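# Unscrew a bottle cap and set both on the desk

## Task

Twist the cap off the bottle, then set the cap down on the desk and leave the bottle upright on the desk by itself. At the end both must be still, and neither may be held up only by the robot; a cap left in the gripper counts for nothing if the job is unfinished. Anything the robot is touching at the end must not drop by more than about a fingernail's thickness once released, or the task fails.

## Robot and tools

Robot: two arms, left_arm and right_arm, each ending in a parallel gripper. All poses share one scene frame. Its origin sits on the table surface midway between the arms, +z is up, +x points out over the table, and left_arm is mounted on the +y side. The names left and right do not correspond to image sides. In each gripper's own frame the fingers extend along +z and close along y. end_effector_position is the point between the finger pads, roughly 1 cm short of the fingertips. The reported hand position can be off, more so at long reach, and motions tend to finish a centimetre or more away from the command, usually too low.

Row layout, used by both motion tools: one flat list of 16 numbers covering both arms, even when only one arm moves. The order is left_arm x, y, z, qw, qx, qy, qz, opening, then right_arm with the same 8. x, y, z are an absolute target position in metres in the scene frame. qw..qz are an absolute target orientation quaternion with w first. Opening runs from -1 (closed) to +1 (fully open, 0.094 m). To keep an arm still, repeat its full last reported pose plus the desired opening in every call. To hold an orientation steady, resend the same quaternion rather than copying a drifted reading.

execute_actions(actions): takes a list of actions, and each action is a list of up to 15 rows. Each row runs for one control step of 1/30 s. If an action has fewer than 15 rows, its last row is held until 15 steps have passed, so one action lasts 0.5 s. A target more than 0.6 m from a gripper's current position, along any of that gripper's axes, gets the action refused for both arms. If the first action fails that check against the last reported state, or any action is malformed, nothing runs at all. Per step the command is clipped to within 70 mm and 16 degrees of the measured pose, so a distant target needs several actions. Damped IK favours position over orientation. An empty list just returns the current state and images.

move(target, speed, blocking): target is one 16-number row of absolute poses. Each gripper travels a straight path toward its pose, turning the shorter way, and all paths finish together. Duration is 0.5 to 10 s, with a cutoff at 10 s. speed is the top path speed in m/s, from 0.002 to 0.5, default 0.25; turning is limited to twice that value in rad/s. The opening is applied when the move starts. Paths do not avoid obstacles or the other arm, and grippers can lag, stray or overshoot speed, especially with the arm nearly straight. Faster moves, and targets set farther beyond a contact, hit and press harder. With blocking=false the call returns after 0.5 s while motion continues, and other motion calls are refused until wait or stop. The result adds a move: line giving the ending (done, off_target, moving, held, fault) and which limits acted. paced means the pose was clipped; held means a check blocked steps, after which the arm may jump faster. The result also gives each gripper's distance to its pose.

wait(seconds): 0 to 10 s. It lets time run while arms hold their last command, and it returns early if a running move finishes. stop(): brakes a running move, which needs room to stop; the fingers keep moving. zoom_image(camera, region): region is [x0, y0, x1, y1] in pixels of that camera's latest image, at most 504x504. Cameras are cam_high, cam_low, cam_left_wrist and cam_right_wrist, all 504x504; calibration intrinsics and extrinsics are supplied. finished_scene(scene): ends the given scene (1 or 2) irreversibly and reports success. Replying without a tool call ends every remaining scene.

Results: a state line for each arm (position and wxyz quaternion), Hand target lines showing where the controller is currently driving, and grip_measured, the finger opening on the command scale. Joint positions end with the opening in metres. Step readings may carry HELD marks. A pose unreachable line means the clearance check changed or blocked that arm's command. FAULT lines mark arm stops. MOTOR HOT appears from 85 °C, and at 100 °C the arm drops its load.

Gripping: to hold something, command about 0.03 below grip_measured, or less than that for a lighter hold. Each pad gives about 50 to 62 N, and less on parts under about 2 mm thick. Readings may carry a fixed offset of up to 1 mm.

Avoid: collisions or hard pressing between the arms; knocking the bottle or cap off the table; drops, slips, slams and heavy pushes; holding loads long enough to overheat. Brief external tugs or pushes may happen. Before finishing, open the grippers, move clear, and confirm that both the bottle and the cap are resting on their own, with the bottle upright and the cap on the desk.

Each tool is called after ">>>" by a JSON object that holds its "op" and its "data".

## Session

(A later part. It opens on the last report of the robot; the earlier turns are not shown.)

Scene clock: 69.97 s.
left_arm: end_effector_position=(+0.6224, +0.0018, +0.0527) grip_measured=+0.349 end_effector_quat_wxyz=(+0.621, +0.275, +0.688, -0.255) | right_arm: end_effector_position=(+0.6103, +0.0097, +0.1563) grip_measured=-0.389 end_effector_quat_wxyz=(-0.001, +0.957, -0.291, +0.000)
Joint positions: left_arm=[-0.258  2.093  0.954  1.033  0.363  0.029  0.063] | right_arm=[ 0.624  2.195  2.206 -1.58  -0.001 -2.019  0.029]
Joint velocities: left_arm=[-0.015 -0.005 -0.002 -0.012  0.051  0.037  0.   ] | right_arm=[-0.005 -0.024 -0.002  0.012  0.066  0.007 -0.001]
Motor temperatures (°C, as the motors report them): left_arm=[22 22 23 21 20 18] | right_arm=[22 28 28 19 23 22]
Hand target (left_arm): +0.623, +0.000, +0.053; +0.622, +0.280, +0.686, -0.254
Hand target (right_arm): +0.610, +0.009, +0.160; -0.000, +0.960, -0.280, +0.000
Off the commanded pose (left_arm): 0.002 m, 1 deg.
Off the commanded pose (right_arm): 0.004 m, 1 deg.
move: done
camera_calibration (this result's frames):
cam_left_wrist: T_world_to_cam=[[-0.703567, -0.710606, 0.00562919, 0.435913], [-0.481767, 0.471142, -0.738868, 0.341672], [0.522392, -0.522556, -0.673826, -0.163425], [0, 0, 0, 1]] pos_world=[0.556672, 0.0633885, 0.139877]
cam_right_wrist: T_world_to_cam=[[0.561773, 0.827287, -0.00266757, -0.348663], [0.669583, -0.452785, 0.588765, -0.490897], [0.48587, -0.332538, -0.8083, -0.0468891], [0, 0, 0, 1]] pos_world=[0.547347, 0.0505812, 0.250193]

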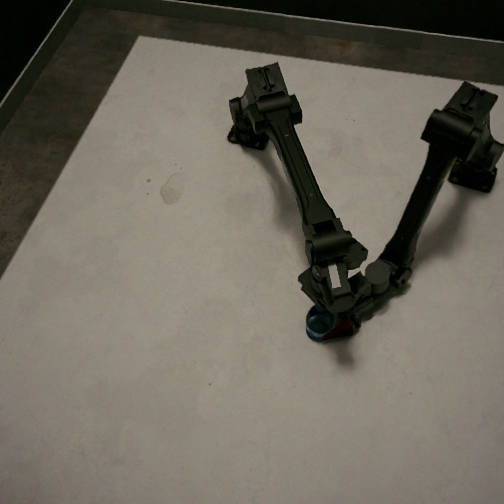

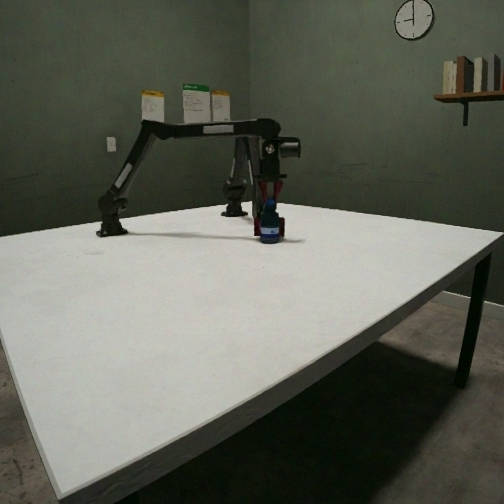

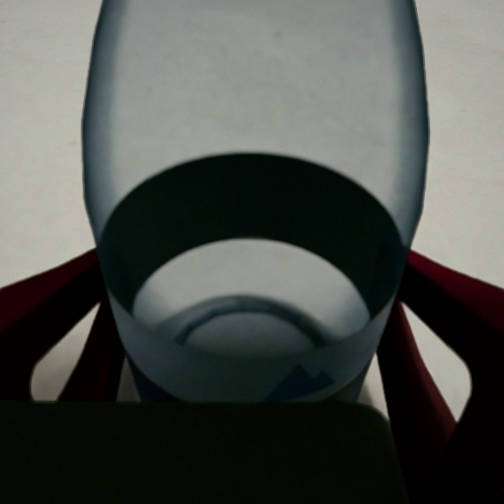

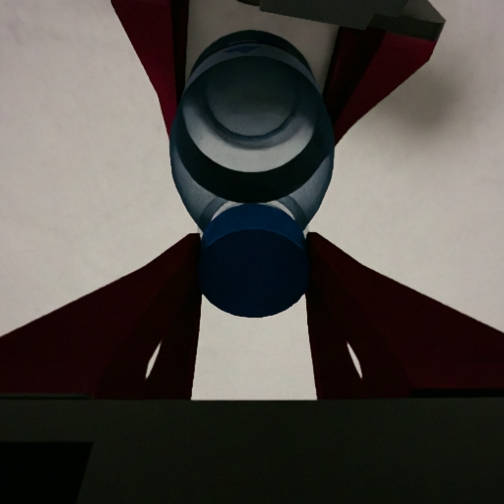

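>>> {"op": "execute_actions", "data": {"actions": [[[0.623,0.0,0.053,0.622,0.28,0.686,-0.254,0.25, 0.610,0.0097,0.156,0,-0.96,0.28,0,-0.15]],[[0.623,0.0,0.053,0.622,0.28,0.686,-0.254,0.25, 0.610,0.0097,0.156,0,-0.574,0.819,0,-0.15]],[[0.623,0.0,0.053,0.622,0.28,0.686,-0.254,0.25, 0.610,0.0097,0.156,0,-0.087,0.996,0,-0.15]],[[0.623,0.0,0.053,0.622,0.28,0.686,-0.254,0.25, 0.610,0.0097,0.156,0,0.259,0.966,0,-0.15]]]}}

Scene clock: 72.80 s.
left_arm: end_effector_position=(+0.6224, +0.0018, +0.0527) grip_measured=+0.349 end_effector_quat_wxyz=(+0.621, +0.275, +0.688, -0.255) | right_arm: end_effector_position=(+0.6089, +0.0121, +0.1564) grip_measured=-0.152 end_effector_quat_wxyz=(-0.001, -0.253, +0.967, +0.008)
Joint positions: left_arm=[-0.258  2.093  0.954  1.033  0.363  0.029  0.063] | right_arm=[ 0.624  2.195  2.206 -1.58  -0.017  0.021  0.04 ]
Joint velocities: left_arm=[ 0.005 -0.015 -0.002  0.002 -0.022 -0.051 -0.   ] | right_arm=[ 0.005  0.005  0.007  0.002 -0.081  1.238  0.001]
Motor temperatures (°C, as the motors report them): left_arm=[22 22 23 21 20 18] | right_arm=[22 28 28 19 23 22]
Hand target (left_arm): +0.623, +0.000, +0.053; +0.622, +0.280, +0.686, -0.254
Hand target (right_arm): +0.610, +0.010, +0.156; -0.002, -0.151, +0.988, +0.009
Off the commanded pose (left_arm): 0.002 m, 1 deg.
Off the commanded pose (right_arm): 0.003 m, 59 deg; orientation clipped at the last step of the last action.
Step readings (end_effector_position; steps 1 to 15: 1st action; 16 to 30: 2nd action; 31 to 45: 3rd action; 46 to 60: 4th action):
0: left_arm (+0.6224, +0.0018, +0.0527) | right_arm (+0.6103, +0.0097, +0.1563)
1: left_arm (+0.6224, +0.0018, +0.0527) | right_arm (+0.6103, +0.0097, +0.1563)
2: left_arm (+0.6224, +0.0018, +0.0527) | right_arm (+0.6103, +0.0097, +0.1563)
4: left_arm (+0.6224, +0.0018, +0.0527) | right_arm (+0.6103, +0.0097, +0.1563)
8: left_arm (+0.6224, +0.0018, +0.0527) | right_arm (+0.6103, +0.0097, +0.1563)
15: left_arm (+0.6224, +0.0018, +0.0527) | right_arm (+0.6103, +0.0097, +0.1563)
16: left_arm (+0.6224, +0.0018, +0.0527) | right_arm (+0.6102, +0.0100, +0.1563)
17: left_arm (+0.6224, +0.0018, +0.0527) | right_arm (+0.6101, +0.0101, +0.1563)
19: left_arm (+0.6224, +0.0018, +0.0527) | right_arm (+0.6099, +0.0105, +0.1563)
23: left_arm (+0.6224, +0.0018, +0.0527) | right_arm (+0.6096, +0.0109, +0.1564)
30: left_arm (+0.6224, +0.0018, +0.0527) | right_arm (+0.6095, +0.0110, +0.1564)
31: left_arm (+0.6224, +0.0018, +0.0527) | right_arm (+0.6095, +0.0111, +0.1564)
32: left_arm (+0.6224, +0.0018, +0.0527) | right_arm (+0.6094, +0.0113, +0.1564)
34: left_arm (+0.6224, +0.0018, +0.0527) | right_arm (+0.6093, +0.0115, +0.1564)
38: left_arm (+0.6224, +0.0018, +0.0527) | right_arm (+0.6091, +0.0117, +0.1564)
45: left_arm (+0.6224, +0.0018, +0.0527) | right_arm (+0.6091, +0.0118, +0.1564)
46: left_arm (+0.6224, +0.0018, +0.0527) | right_arm (+0.6091, +0.0118, +0.1564)
47: left_arm (+0.6224, +0.0018, +0.0527) | right_arm (+0.6090, +0.0119, +0.1564)
49: left_arm (+0.6224, +0.0018, +0.0527) | right_arm (+0.6090, +0.0120, +0.1564)
53: left_arm (+0.6224, +0.0018, +0.0527) | right_arm (+0.6089, +0.0120, +0.1564)
60: end_effector_position above
camera_calibration (this result's frames):
cam_left_wrist: T_world_to_cam=[[-0.703567, -0.710606, 0.00562919, 0.435913], [-0.481767, 0.471142, -0.738868, 0.341672], [0.522392, -0.522556, -0.673826, -0.163425], [0, 0, 0, 1]] pos_world=[0.556672, 0.0633885, 0.139877]
cam_right_wrist: T_world_to_cam=[[0.483995, -0.874799, -0.0218189, -0.278892], [-0.701703, -0.402884, 0.58762, 0.345644], [-0.52284, -0.269095, -0.808843, 0.568116], [0, 0, 0, 1]] pos_world=[0.674556, 0.0481566, 0.250323]

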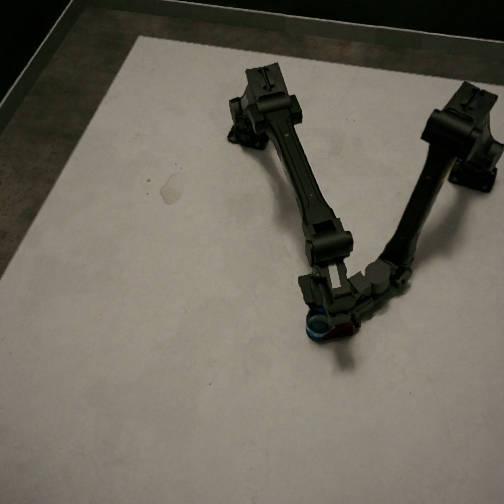

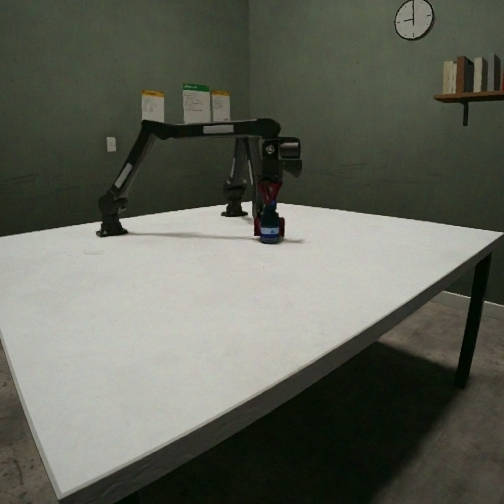

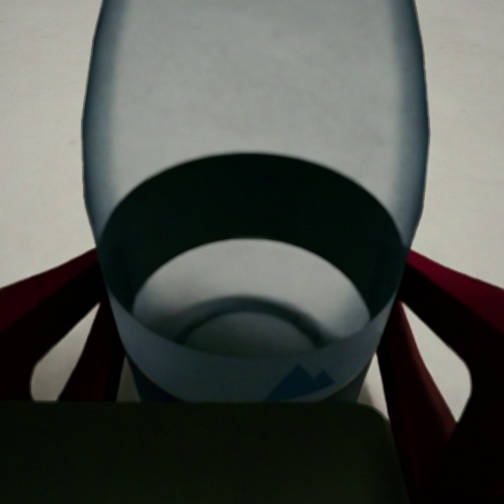

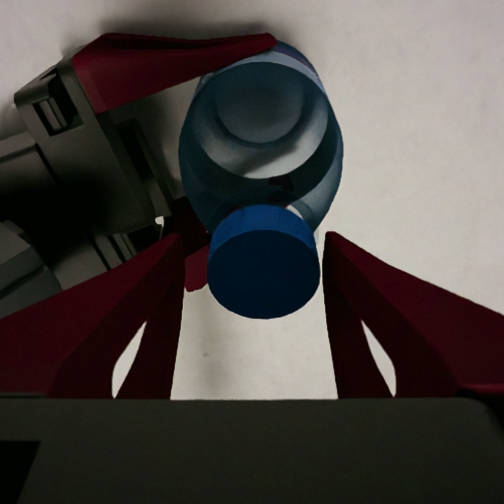

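>>> {"op": "move", "data": {"target": [0.623,0.0,0.053,0.622,0.28,0.686,-0.254,0.25, 0.610,0.0097,0.156,0,0.676,0.737,0,-0.15], "speed": 0.5}}

>>> {"op": "move", "data": {"target": [0.623,0.0,0.053,0.622,0.28,0.686,-0.254,0.25, 0.610,0.0097,0.156,0,0.676,0.737,0,-0.45]}}

>>> {"op": "move", "data": {"target": [0.623,0.0,0.053,0.622,0.28,0.686,-0.254,0.25, 0.610,0.0097,0.161,0,-0.259,0.966,0,-0.45], "speed": 0.5}}

>>> {"op": "move", "data": {"target": [0.623,0.0,0.053,0.622,0.28,0.686,-0.254,0.25, 0.610,0.0097,0.166,0,-0.96,0.28,0,-0.45], "speed": 0.5}}

Scene clock: 76.47 s.
left_arm: end_effector_position=(+0.6224, +0.0018, +0.0527) grip_measured=+0.349 end_effector_quat_wxyz=(+0.621, +0.275, +0.688, -0.255) | right_arm: end_effector_position=(+0.6102, +0.0100, +0.1563) grip_measured=-0.152 end_effector_quat_wxyz=(-0.001, +0.669, +0.743, +0.001)
Joint positions: left_arm=[-0.258  2.093  0.954  1.033  0.363  0.029  0.063] | right_arm=[ 0.624  2.195  2.206 -1.58  -0.003  1.999  0.04 ]
Joint velocities: left_arm=[ 0.015 -0.015 -0.002 -0.002  0.066  0.066 -0.   ] | right_arm=[-0.015  0.005  0.007  0.017  0.007  0.037 -0.   ]
Motor temperatures (°C, as the motors report them): left_arm=[22 22 23 21 20 18] | right_arm=[22 28 28 19 23 22]
Hand target (left_arm): +0.623, +0.000, +0.053; +0.622, +0.280, +0.686, -0.254
Hand target (right_arm): +0.610, +0.010, +0.156; +0.000, +0.676, +0.737, -0.000
Off the commanded pose (left_arm): 0.002 m, 1 deg.
Off the commanded pose (right_arm): 0.000 m, 1 deg.
move: done
camera_calibration (this result's frames):
cam_left_wrist: T_world_to_cam=[[-0.703567, -0.710606, 0.00562919, 0.435913], [-0.481767, 0.471142, -0.738868, 0.341672], [0.522392, -0.522556, -0.673826, -0.163425], [0, 0, 0, 1]] pos_world=[0.556672, 0.0633885, 0.139877]
cam_right_wrist: T_world_to_cam=[[-0.995136, -0.0983653, -0.00536018, 0.610825], [-0.0824797, 0.802203, 0.591328, -0.0447169], [-0.0538662, 0.588893, -0.806414, 0.273112], [0, 0, 0, 1]] pos_world=[0.618877, -0.0648778, 0.249958]

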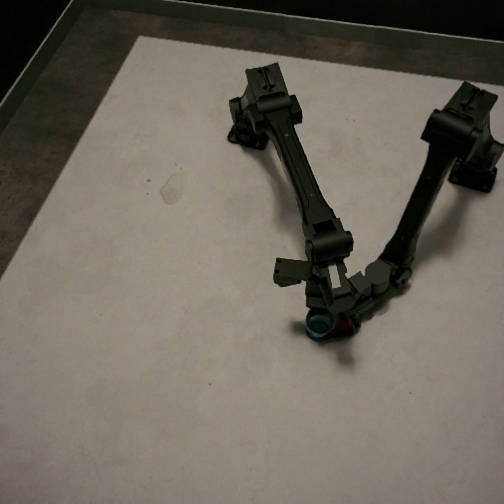

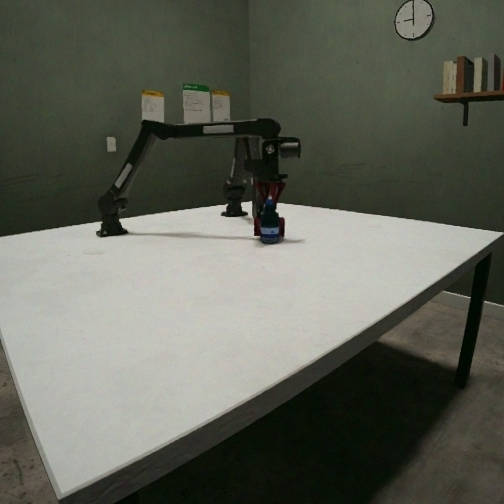

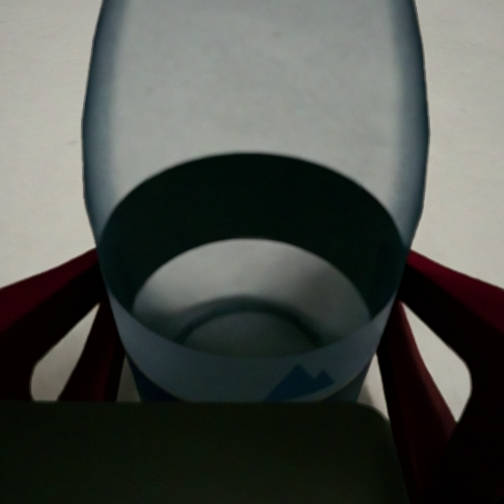

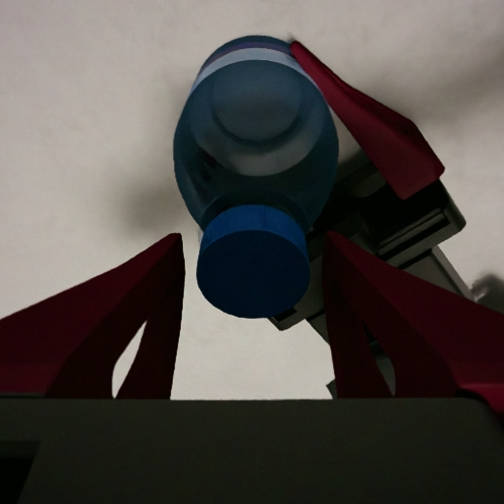

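Scene clock: 77.17 s.
left_arm: end_effector_position=(+0.6224, +0.0018, +0.0527) grip_measured=+0.349 end_effector_quat_wxyz=(+0.621, +0.275, +0.688, -0.255) | right_arm: end_effector_position=(+0.6102, +0.0100, +0.1563) grip_measured=-0.392 end_effector_quat_wxyz=(-0.001, +0.670, +0.743, +0.001)
Joint positions: left_arm=[-0.258  2.093  0.954  1.033  0.363  0.029  0.063] | right_arm=[ 0.624  2.195  2.206 -1.58  -0.003  2.001  0.029]
Joint velocities: left_arm=[ 0.005  0.005 -0.017  0.017 -0.022 -0.022 -0.   ] | right_arm=[-0.015 -0.015 -0.012 -0.007 -0.007 -0.007  0.001]
Motor temperatures (°C, as the motors report them): left_arm=[22 22 23 21 20 18] | right_arm=[22 28 28 19 23 22]
Hand target (left_arm): +0.623, +0.000, +0.053; +0.622, +0.280, +0.686, -0.254
Hand target (right_arm): +0.610, +0.010, +0.156; -0.000, +0.676, +0.737, +0.000
Off the commanded pose (left_arm): 0.002 m, 1 deg.
Off the commanded pose (right_arm): 0.000 m, 1 deg.
move: done
camera_calibration (this result's frames):
cam_left_wrist: T_world_to_cam=[[-0.703567, -0.710606, 0.00562919, 0.435913], [-0.481767, 0.471142, -0.738868, 0.341672], [0.522392, -0.522556, -0.673826, -0.163425], [0, 0, 0, 1]] pos_world=[0.556672, 0.0633885, 0.139877]
cam_right_wrist: T_world_to_cam=[[-0.995322, -0.0964671, -0.00535434, 0.610918], [-0.080946, 0.802358, 0.591328, -0.0456545], [-0.0527476, 0.588996, -0.806413, 0.272428], [0, 0, 0, 1]] pos_world=[0.618735, -0.0648944, 0.249958]

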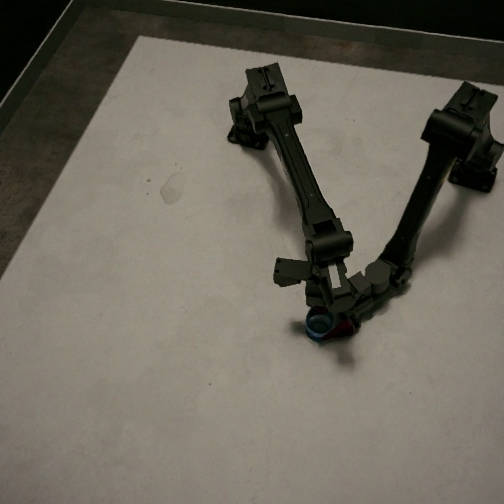

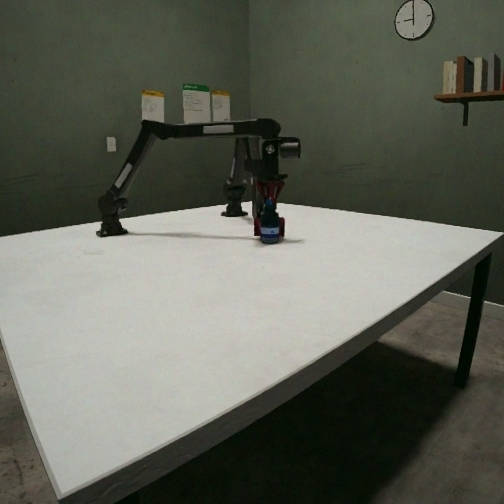

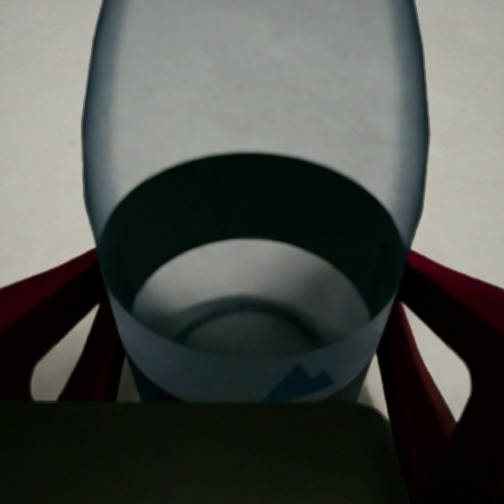

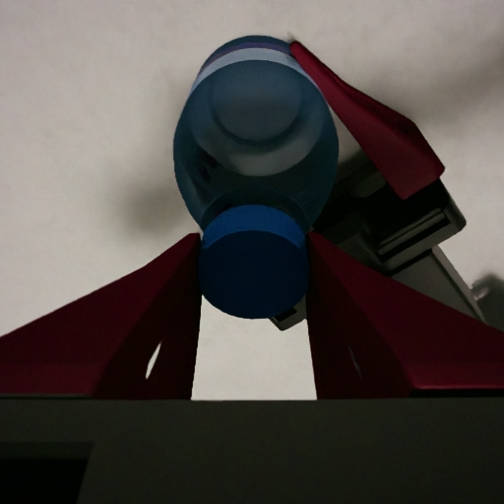

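Scene clock: 79.90 s.
left_arm: end_effector_position=(+0.6224, +0.0018, +0.0527) grip_measured=+0.349 end_effector_quat_wxyz=(+0.621, +0.275, +0.688, -0.255) | right_arm: end_effector_position=(+0.6098, +0.0099, +0.1566) grip_measured=-0.392 end_effector_quat_wxyz=(+0.000, -0.246, +0.969, +0.002)
Joint positions: left_arm=[-0.258  2.093  0.954  1.033  0.363  0.029  0.063] | right_arm=[ 0.624  2.195  2.206 -1.581 -0.003  0.036  0.029]
Joint velocities: left_arm=[-0.005  0.015  0.017 -0.007  0.022 -0.022 -0.002] | right_arm=[-0.015 -0.015 -0.002  0.012  0.037 -0.051 -0.   ]
Motor temperatures (°C, as the motors report them): left_arm=[22 23 23 21 20 18] | right_arm=[22 28 28 19 23 22]
Hand target (left_arm): +0.623, +0.000, +0.053; +0.622, +0.280, +0.686, -0.254
Hand target (right_arm): +0.610, +0.010, +0.161; +0.000, -0.259, +0.966, +0.000
Off the commanded pose (left_arm): 0.002 m, 1 deg.
Off the commanded pose (right_arm): 0.004 m, 2 deg.
move: done
camera_calibration (this result's frames):
cam_left_wrist: T_world_to_cam=[[-0.703567, -0.710606, 0.00562919, 0.435913], [-0.481767, 0.471142, -0.738868, 0.341672], [0.522392, -0.522556, -0.673826, -0.163425], [0, 0, 0, 1]] pos_world=[0.556672, 0.0633885, 0.139877]
cam_right_wrist: T_world_to_cam=[[0.471337, -0.881916, -0.00808542, -0.275615], [-0.711061, -0.385416, 0.588088, 0.350758], [-0.52176, -0.271438, -0.808757, 0.56756], [0, 0, 0, 1]] pos_world=[0.675448, 0.0461757, 0.250513]

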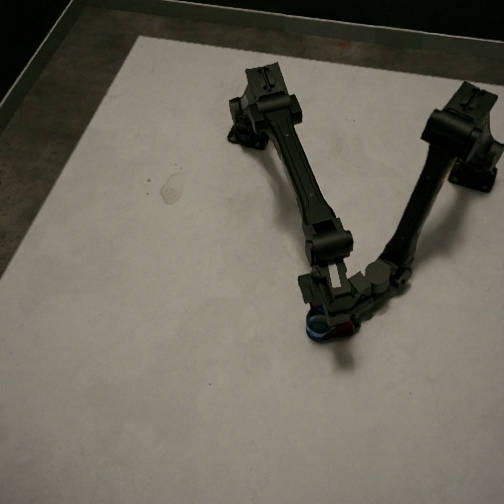

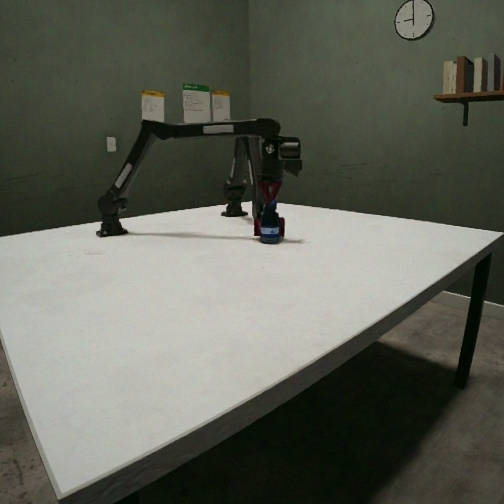

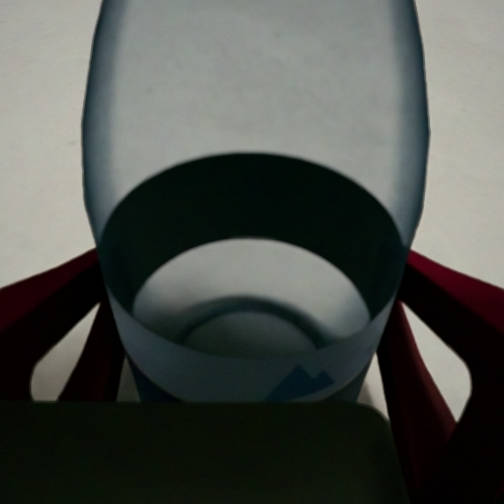

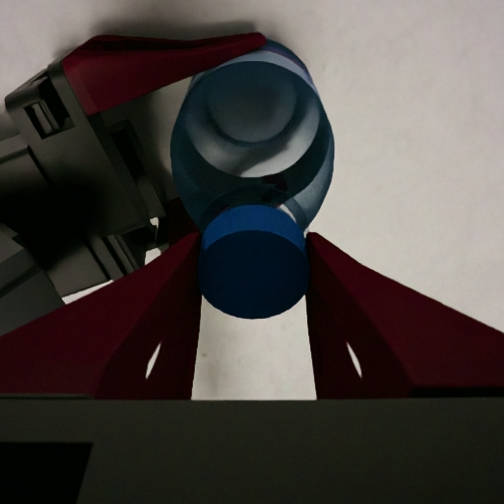

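Scene clock: 82.73 s.
left_arm: end_effector_position=(+0.6221, +0.0015, +0.0527) grip_measured=+0.349 end_effector_quat_wxyz=(+0.621, +0.279, +0.687, -0.254) | right_arm: end_effector_position=(+0.6087, +0.0085, +0.1571) grip_measured=-0.392 end_effector_quat_wxyz=(+0.002, +0.957, -0.290, -0.002)
Joint positions: left_arm=[-0.258  2.093  0.954  1.033  0.366  0.036  0.063] | right_arm=[ 0.624  2.194  2.206 -1.588  0.    -2.02   0.029]
Joint velocities: left_arm=[-0.024 -0.005 -0.002 -0.002  0.007  0.007  0.001] | right_arm=[ 0.005 -0.005 -0.007 -0.012 -0.037  0.066  0.001]
Motor temperatures (°C, as the motors report them): left_arm=[22 23 23 21 20 18] | right_arm=[22 28 28 19 23 22]
Hand target (left_arm): +0.623, -0.000, +0.053; +0.622, +0.280, +0.686, -0.254
Hand target (right_arm): +0.610, +0.010, +0.166; -0.000, +0.960, -0.280, +0.000
Off the commanded pose (left_arm): 0.002 m, 0 deg.
Off the commanded pose (right_arm): 0.009 m, 1 deg.
move: done
camera_calibration (this result's frames):
cam_left_wrist: T_world_to_cam=[[-0.705704, -0.708505, -0.00135607, 0.437215], [-0.476703, 0.476233, -0.738889, 0.338528], [0.524153, -0.52079, -0.673826, -0.164518], [0, 0, 0, 1]] pos_world=[0.556154, 0.0628716, 0.139871]
cam_right_wrist: T_world_to_cam=[[0.560792, 0.827904, -0.00936299, -0.345125], [0.673236, -0.449384, 0.587203, -0.4928], [0.48194, -0.335602, -0.809385, -0.0432941], [0, 0, 0, 1]] pos_world=[0.546179, 0.0497437, 0.251101]

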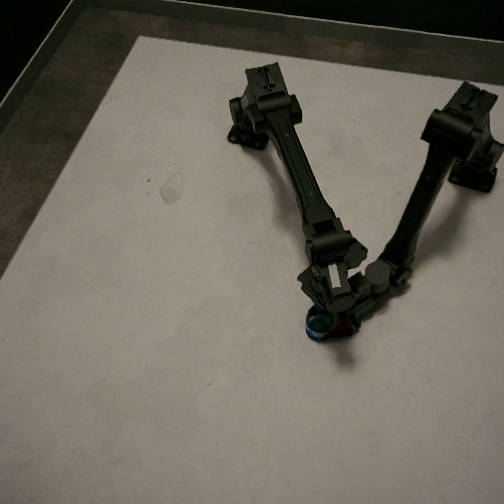

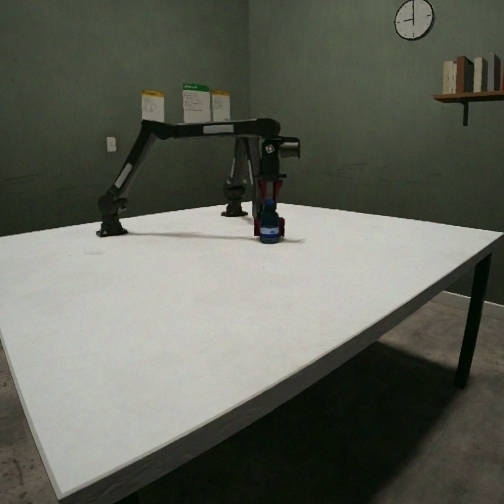

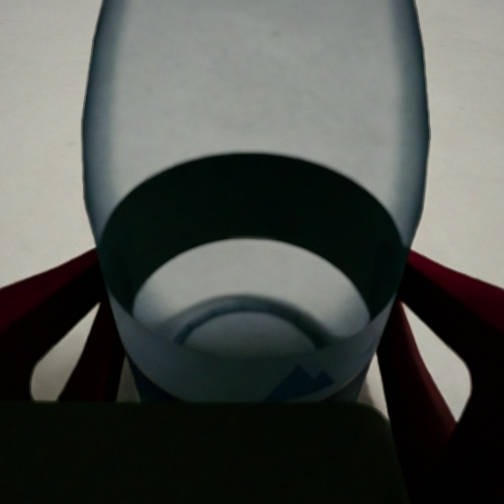

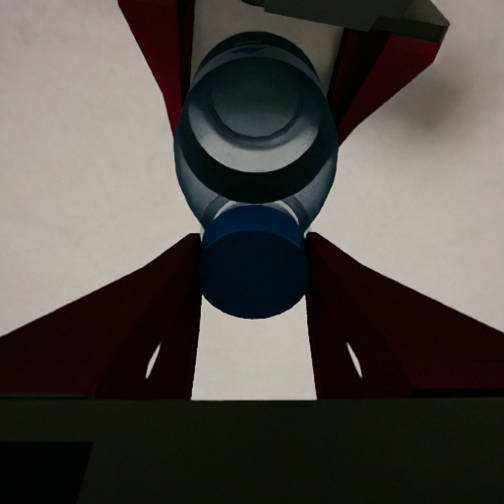

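Test with a gentle lift.

>>> {"op": "move", "data": {"target": [0.623,0.0,0.053,0.622,0.28,0.686,-0.254,0.25, 0.614,0.012,0.18,0,-0.96,0.28,0,-0.45], "speed": 0.04}}

Scene clock: 84.03 s.
left_arm: end_effector_position=(+0.6216, +0.0010, +0.0527) grip_measured=+0.349 end_effector_quat_wxyz=(+0.622, +0.282, +0.686, -0.253) | right_arm: end_effector_position=(+0.6063, +0.0071, +0.1747) grip_measured=-0.392 end_effector_quat_wxyz=(+0.005, +0.958, -0.288, -0.005)
Joint positions: left_arm=[-0.258  2.093  0.954  1.033  0.369  0.042  0.063] | right_arm=[ 0.624  2.194  2.252 -1.643  0.    -2.024  0.029]
Joint velocities: left_arm=[ 0.005 -0.005 -0.002 -0.002 -0.066  0.051  0.001] | right_arm=[-0.005 -0.005 -0.007 -0.012 -0.022  0.007 -0.   ]
Motor temperatures (°C, as the motors report them): left_arm=[22 23 23 21 20 18] | right_arm=[22 28 29 19 23 22]
Hand target (left_arm): +0.623, +0.000, +0.053; +0.622, +0.280, +0.686, -0.254
Hand target (right_arm): +0.614, +0.012, +0.180; -0.001, +0.960, -0.280, +0.001
Off the commanded pose (left_arm): 0.002 m, 0 deg.
Off the commanded pose (right_arm): 0.011 m, 1 deg.
move: off_target (right_arm)
camera_calibration (this result's frames):
cam_left_wrist: T_world_to_cam=[[-0.708822, -0.705349, -0.00743179, 0.438815], [-0.471362, 0.481468, -0.738922, 0.335229], [0.524776, -0.520261, -0.67375, -0.164899], [0, 0, 0, 1]] pos_world=[0.55559, 0.0623249, 0.139869]
cam_right_wrist: T_world_to_cam=[[0.557529, 0.829978, -0.0172698, -0.339105], [0.679376, -0.444211, 0.584059, -0.505394], [0.477085, -0.337362, -0.811528, -0.025006], [0, 0, 0, 1]] pos_world=[0.544344, 0.0485123, 0.269031]

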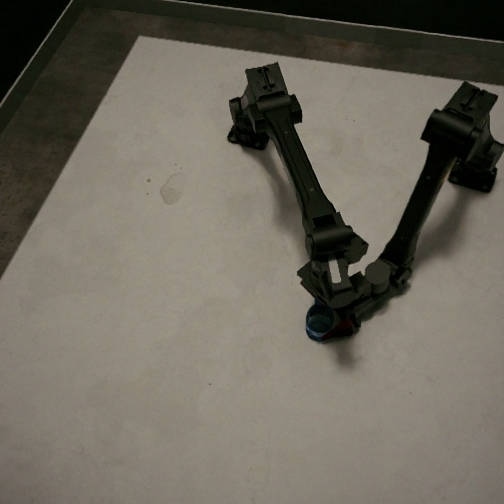

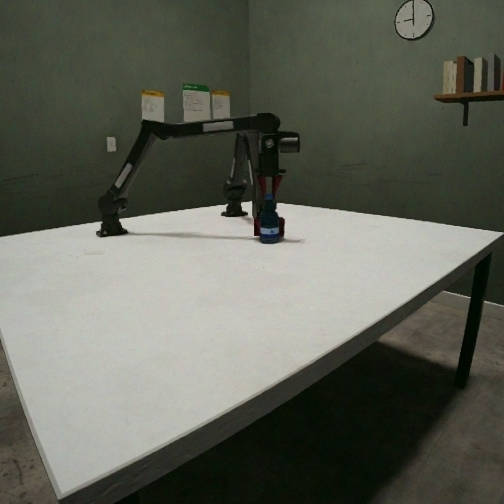

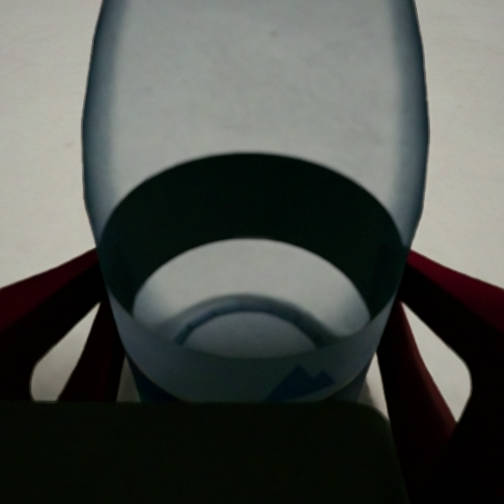

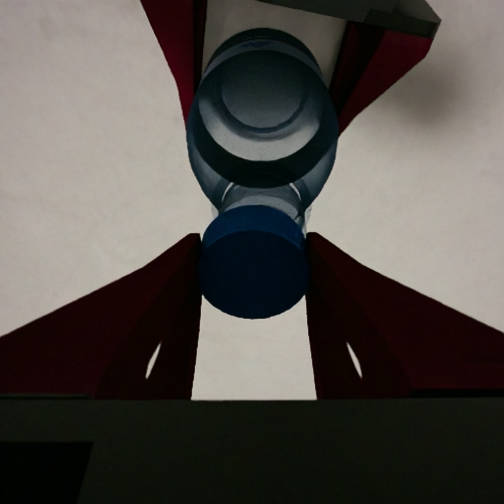

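>>> {"op": "move", "data": {"target": [0.623,0.0,0.053,0.622,0.28,0.686,-0.254,0.25, 0.52,-0.13,0.20,0,-0.866,0.5,0,-0.45]}}

>>> {"op": "move", "data": {"target": [0.623,0.0,0.053,0.622,0.28,0.686,-0.254,1, 0.50,-0.17,0.03,0,-0.866,0.5,0,-0.45], "speed": 0.2}}

>>> {"op": "zoom_image", "data": {"camera": "cam_low", "region": [170, 180, 300, 270]}}

Scene clock: 86.23 s.
left_arm: end_effector_position=(+0.6216, +0.0010, +0.0527) grip_measured=+0.349 end_effector_quat_wxyz=(+0.622, +0.282, +0.686, -0.253) | right_arm: end_effector_position=(+0.5197, -0.1262, +0.2048) grip_measured=-0.392 end_effector_quat_wxyz=(-0.001, +0.872, -0.489, +0.001)
Joint positions: left_arm=[-0.258  2.093  0.954  1.033  0.369  0.042  0.063] | right_arm=[ 0.492  1.754  1.65  -1.463  0.    -1.718  0.029]
Joint velocities: left_arm=[-0.005  0.005 -0.007 -0.007 -0.051  0.022 -0.001] | right_arm=[ 0.005 -0.015  0.002 -0.007  0.051  0.051 -0.001]
Motor temperatures (°C, as the motors report them): left_arm=[22 23 23 21 20 18] | right_arm=[22 28 29 19 23 22]
Hand target (left_arm): +0.623, +0.000, +0.053; +0.622, +0.280, +0.686, -0.254
Hand target (right_arm): +0.519, -0.129, +0.199; -0.001, +0.866, -0.500, +0.000
Off the commanded pose (left_arm): 0.002 m, 0 deg.
Off the commanded pose (right_arm): 0.006 m, 1 deg.
move: done
camera_calibration (this result's frames):
cam_left_wrist: T_world_to_cam=[[-0.708822, -0.705349, -0.00743179, 0.438815], [-0.471362, 0.481468, -0.738922, 0.335229], [0.524776, -0.520261, -0.67375, -0.164899], [0, 0, 0, 1]] pos_world=[0.55559, 0.0623249, 0.139869]
cam_right_wrist: T_world_to_cam=[[0.856651, 0.515894, -0.00182347, -0.377853], [0.417712, -0.691536, 0.589317, -0.419693], [0.302764, -0.505601, -0.8079, 0.0643629], [0, 0, 0, 1]] pos_world=[0.479512, -0.0627585, 0.298642]

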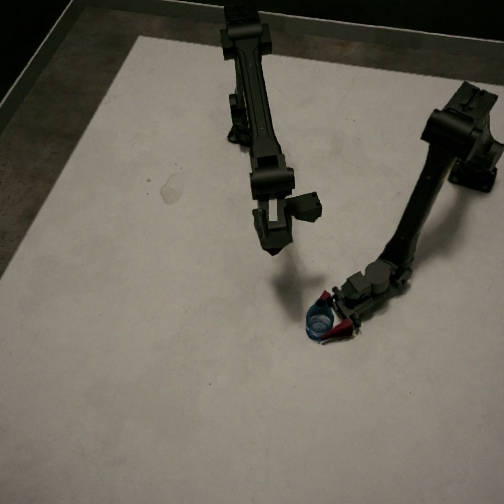

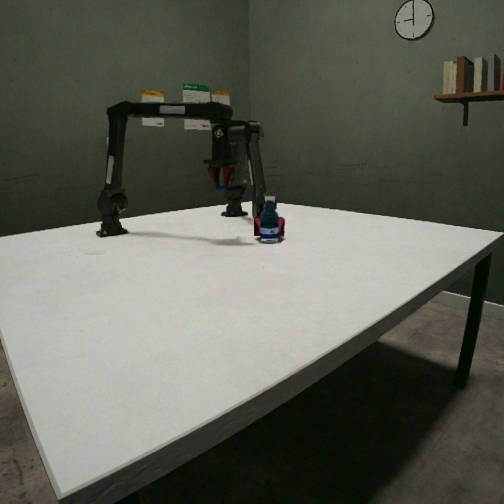

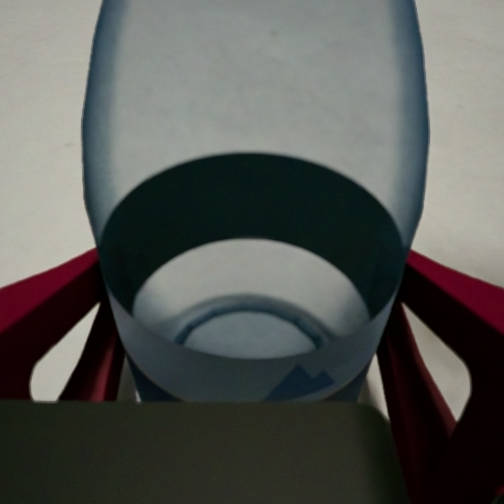

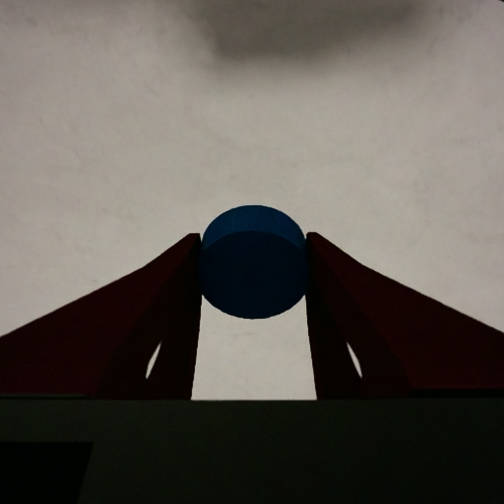

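Scene clock: 87.60 s.
left_arm: end_effector_position=(+0.6216, +0.0010, +0.0527) grip_measured=+1.000 end_effector_quat_wxyz=(+0.622, +0.282, +0.686, -0.253) | right_arm: end_effector_position=(+0.4998, -0.1640, +0.0396) grip_measured=-0.392 end_effector_quat_wxyz=(-0.003, +0.864, -0.503, +0.003)
Joint positions: left_arm=[-0.258  2.093  0.954  1.033  0.369  0.042  0.094] | right_arm=[ 0.438  1.807  1.265 -1.019  0.    -1.74   0.029]
Joint velocities: left_arm=[-0.015  0.005 -0.012 -0.002 -0.007 -0.007  0.   ] | right_arm=[-0.005  0.015 -0.012 -0.007 -0.022 -0.007 -0.   ]
Motor temperatures (°C, as the motors report them): left_arm=[22 23 23 21 20 18] | right_arm=[22 28 28 19 23 22]
Hand target (left_arm): +0.623, +0.000, +0.053; +0.622, +0.280, +0.686, -0.254
Hand target (right_arm): +0.500, -0.170, +0.030; -0.001, +0.866, -0.500, +0.000
Off the commanded pose (left_arm): 0.002 m, 0 deg.
Off the commanded pose (right_arm): 0.011 m, 1 deg.
move: off_target (right_arm)
camera_calibration (this result's frames):
cam_left_wrist: T_world_to_cam=[[-0.708822, -0.705349, -0.00743179, 0.438815], [-0.471362, 0.481468, -0.738922, 0.335229], [0.524776, -0.520261, -0.67375, -0.164899], [0, 0, 0, 1]] pos_world=[0.55559, 0.0623249, 0.139869]
cam_right_wrist: T_world_to_cam=[[0.872546, 0.488513, 0.00418663, -0.354342], [0.392215, -0.705603, 0.590163, -0.329732], [0.291256, -0.513302, -0.807274, -0.0777469], [0, 0, 0, 1]] pos_world=[0.46115, -0.0994663, 0.133316]

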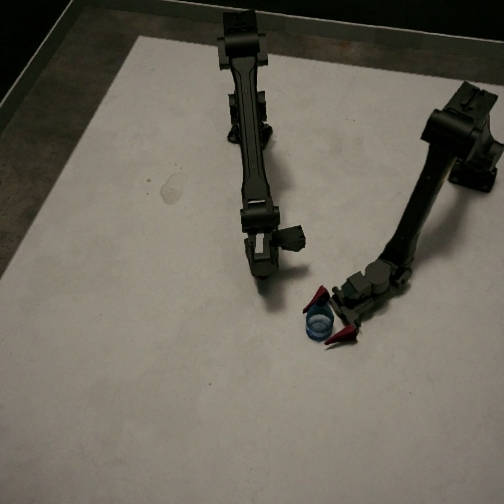

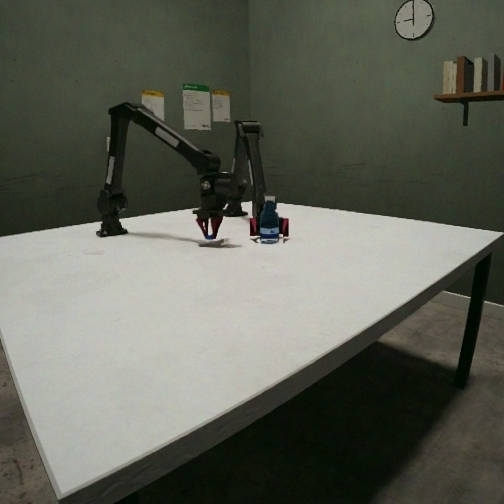

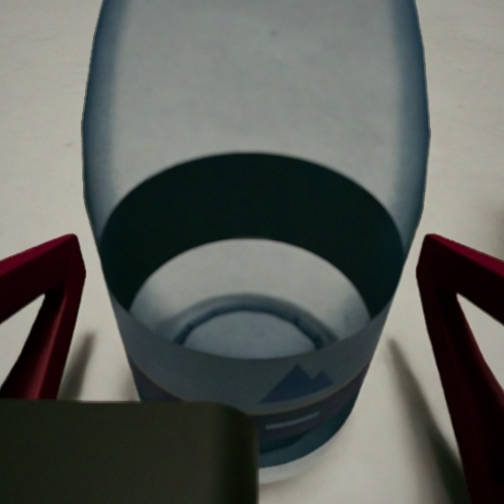

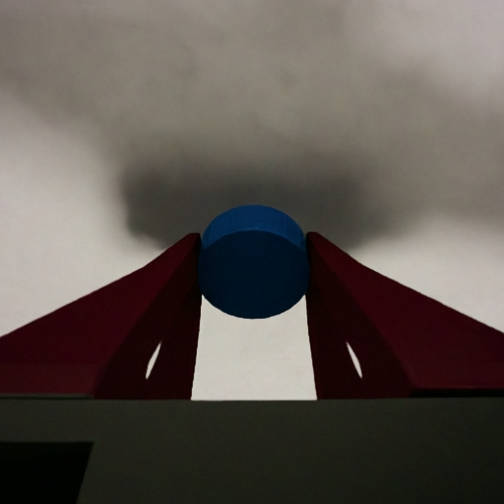

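Region (170, 180, 300, 270) of cam_low's 504x504 image, scaled by 3.877, with more detail than that image has; it fills the top 349 rows of this view, and the rest is white.

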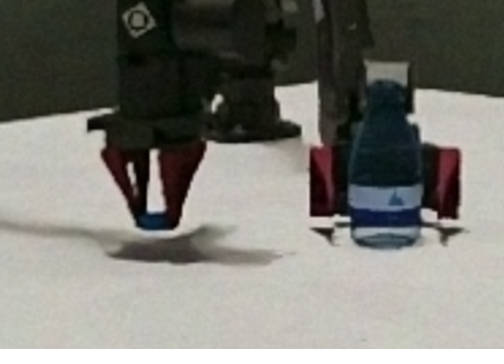

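>>> {"op": "move", "data": {"target": [0.545,0.08,0.06,0.622,0.28,0.686,-0.254,1, 0.50,-0.17,0.003,0,-0.866,0.5,0,-0.45], "speed": 0.1}}

>>> {"op": "zoom_image", "data": {"camera": "cam_low", "region": [170, 180, 300, 270]}}

Scene clock: 89.67 s.
left_arm: end_effector_position=(+0.5415, +0.0744, +0.0418) grip_measured=+1.000 end_effector_quat_wxyz=(+0.605, +0.281, +0.698, -0.259) | right_arm: end_effector_position=(+0.5034, -0.1627, +0.0208) grip_measured=-0.392 end_effector_quat_wxyz=(-0.010, +0.864, -0.503, +0.008)
Joint positions: left_arm=[-0.166  1.997  0.664  1.183  0.469  0.047  0.094] | right_arm=[ 0.438  1.833  1.245 -0.956  0.    -1.741  0.029]
Joint velocities: left_arm=[-0.015 -0.015 -0.012 -0.007 -0.007  0.007  0.   ] | right_arm=[ 0.005 -0.005 -0.002 -0.012  0.007  0.037 -0.   ]
Motor temperatures (°C, as the motors report them): left_arm=[22 23 23 21 20 18] | right_arm=[22 28 28 19 23 22]
Hand target (left_arm): +0.545, +0.080, +0.058; +0.622, +0.281, +0.686, -0.252
Hand target (right_arm): +0.500, -0.170, +0.004; -0.000, +0.866, -0.500, -0.000
Off the commanded pose (left_arm): 0.019 m, 2 deg.
Off the commanded pose (right_arm): 0.020 m, 2 deg.
move: off_target (left_arm, right_arm)
camera_calibration (this result's frames):
cam_left_wrist: T_world_to_cam=[[-0.713509, -0.700416, 0.0179659, 0.434805], [-0.498731, 0.48971, -0.715158, 0.267222], [0.49211, -0.519232, -0.698732, -0.0734046], [0, 0, 0, 1]] pos_world=[0.479632, 0.135569, 0.132004]
cam_right_wrist: T_world_to_cam=[[0.872156, 0.488772, 0.0211232, -0.358129], [0.382942, -0.70891, 0.592286, -0.315059], [0.304467, -0.508476, -0.805451, -0.099174], [0, 0, 0, 1]] pos_world=[0.463189, -0.0987328, 0.11429]

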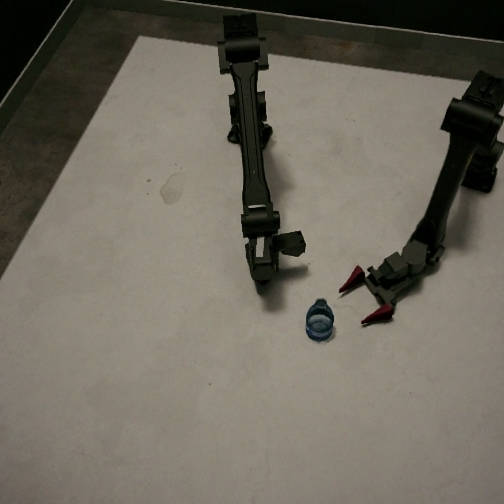

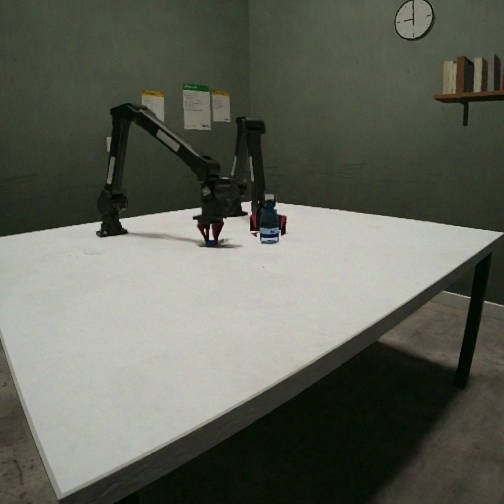

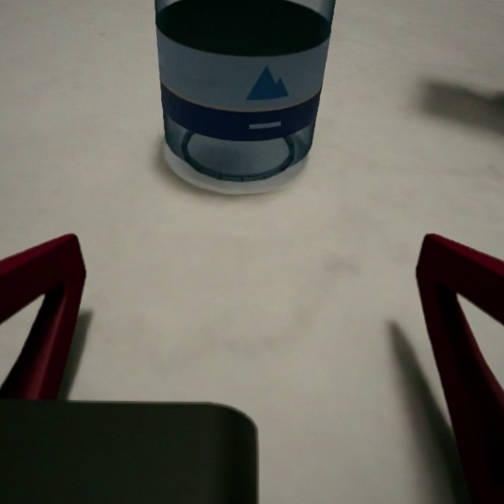

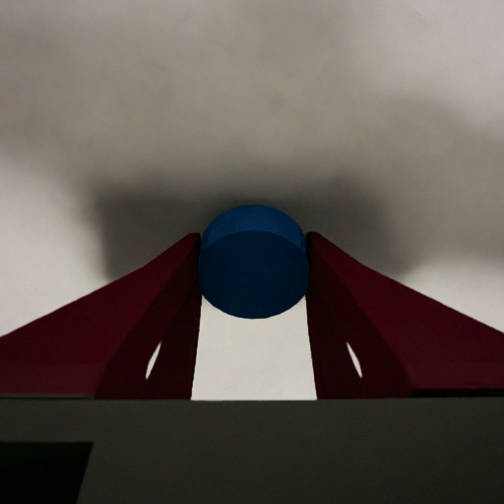

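Region (170, 180, 300, 270) of cam_low's 504x504 image, scaled by 3.877, with more detail than that image has; it fills the top 349 rows of this view, and the rest is white.

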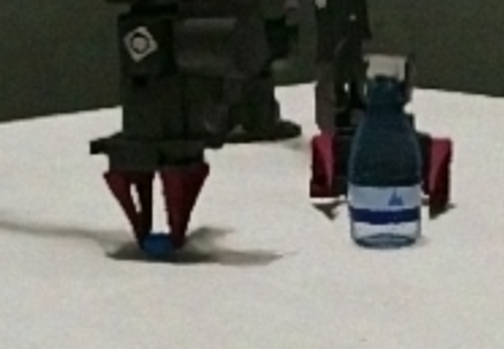

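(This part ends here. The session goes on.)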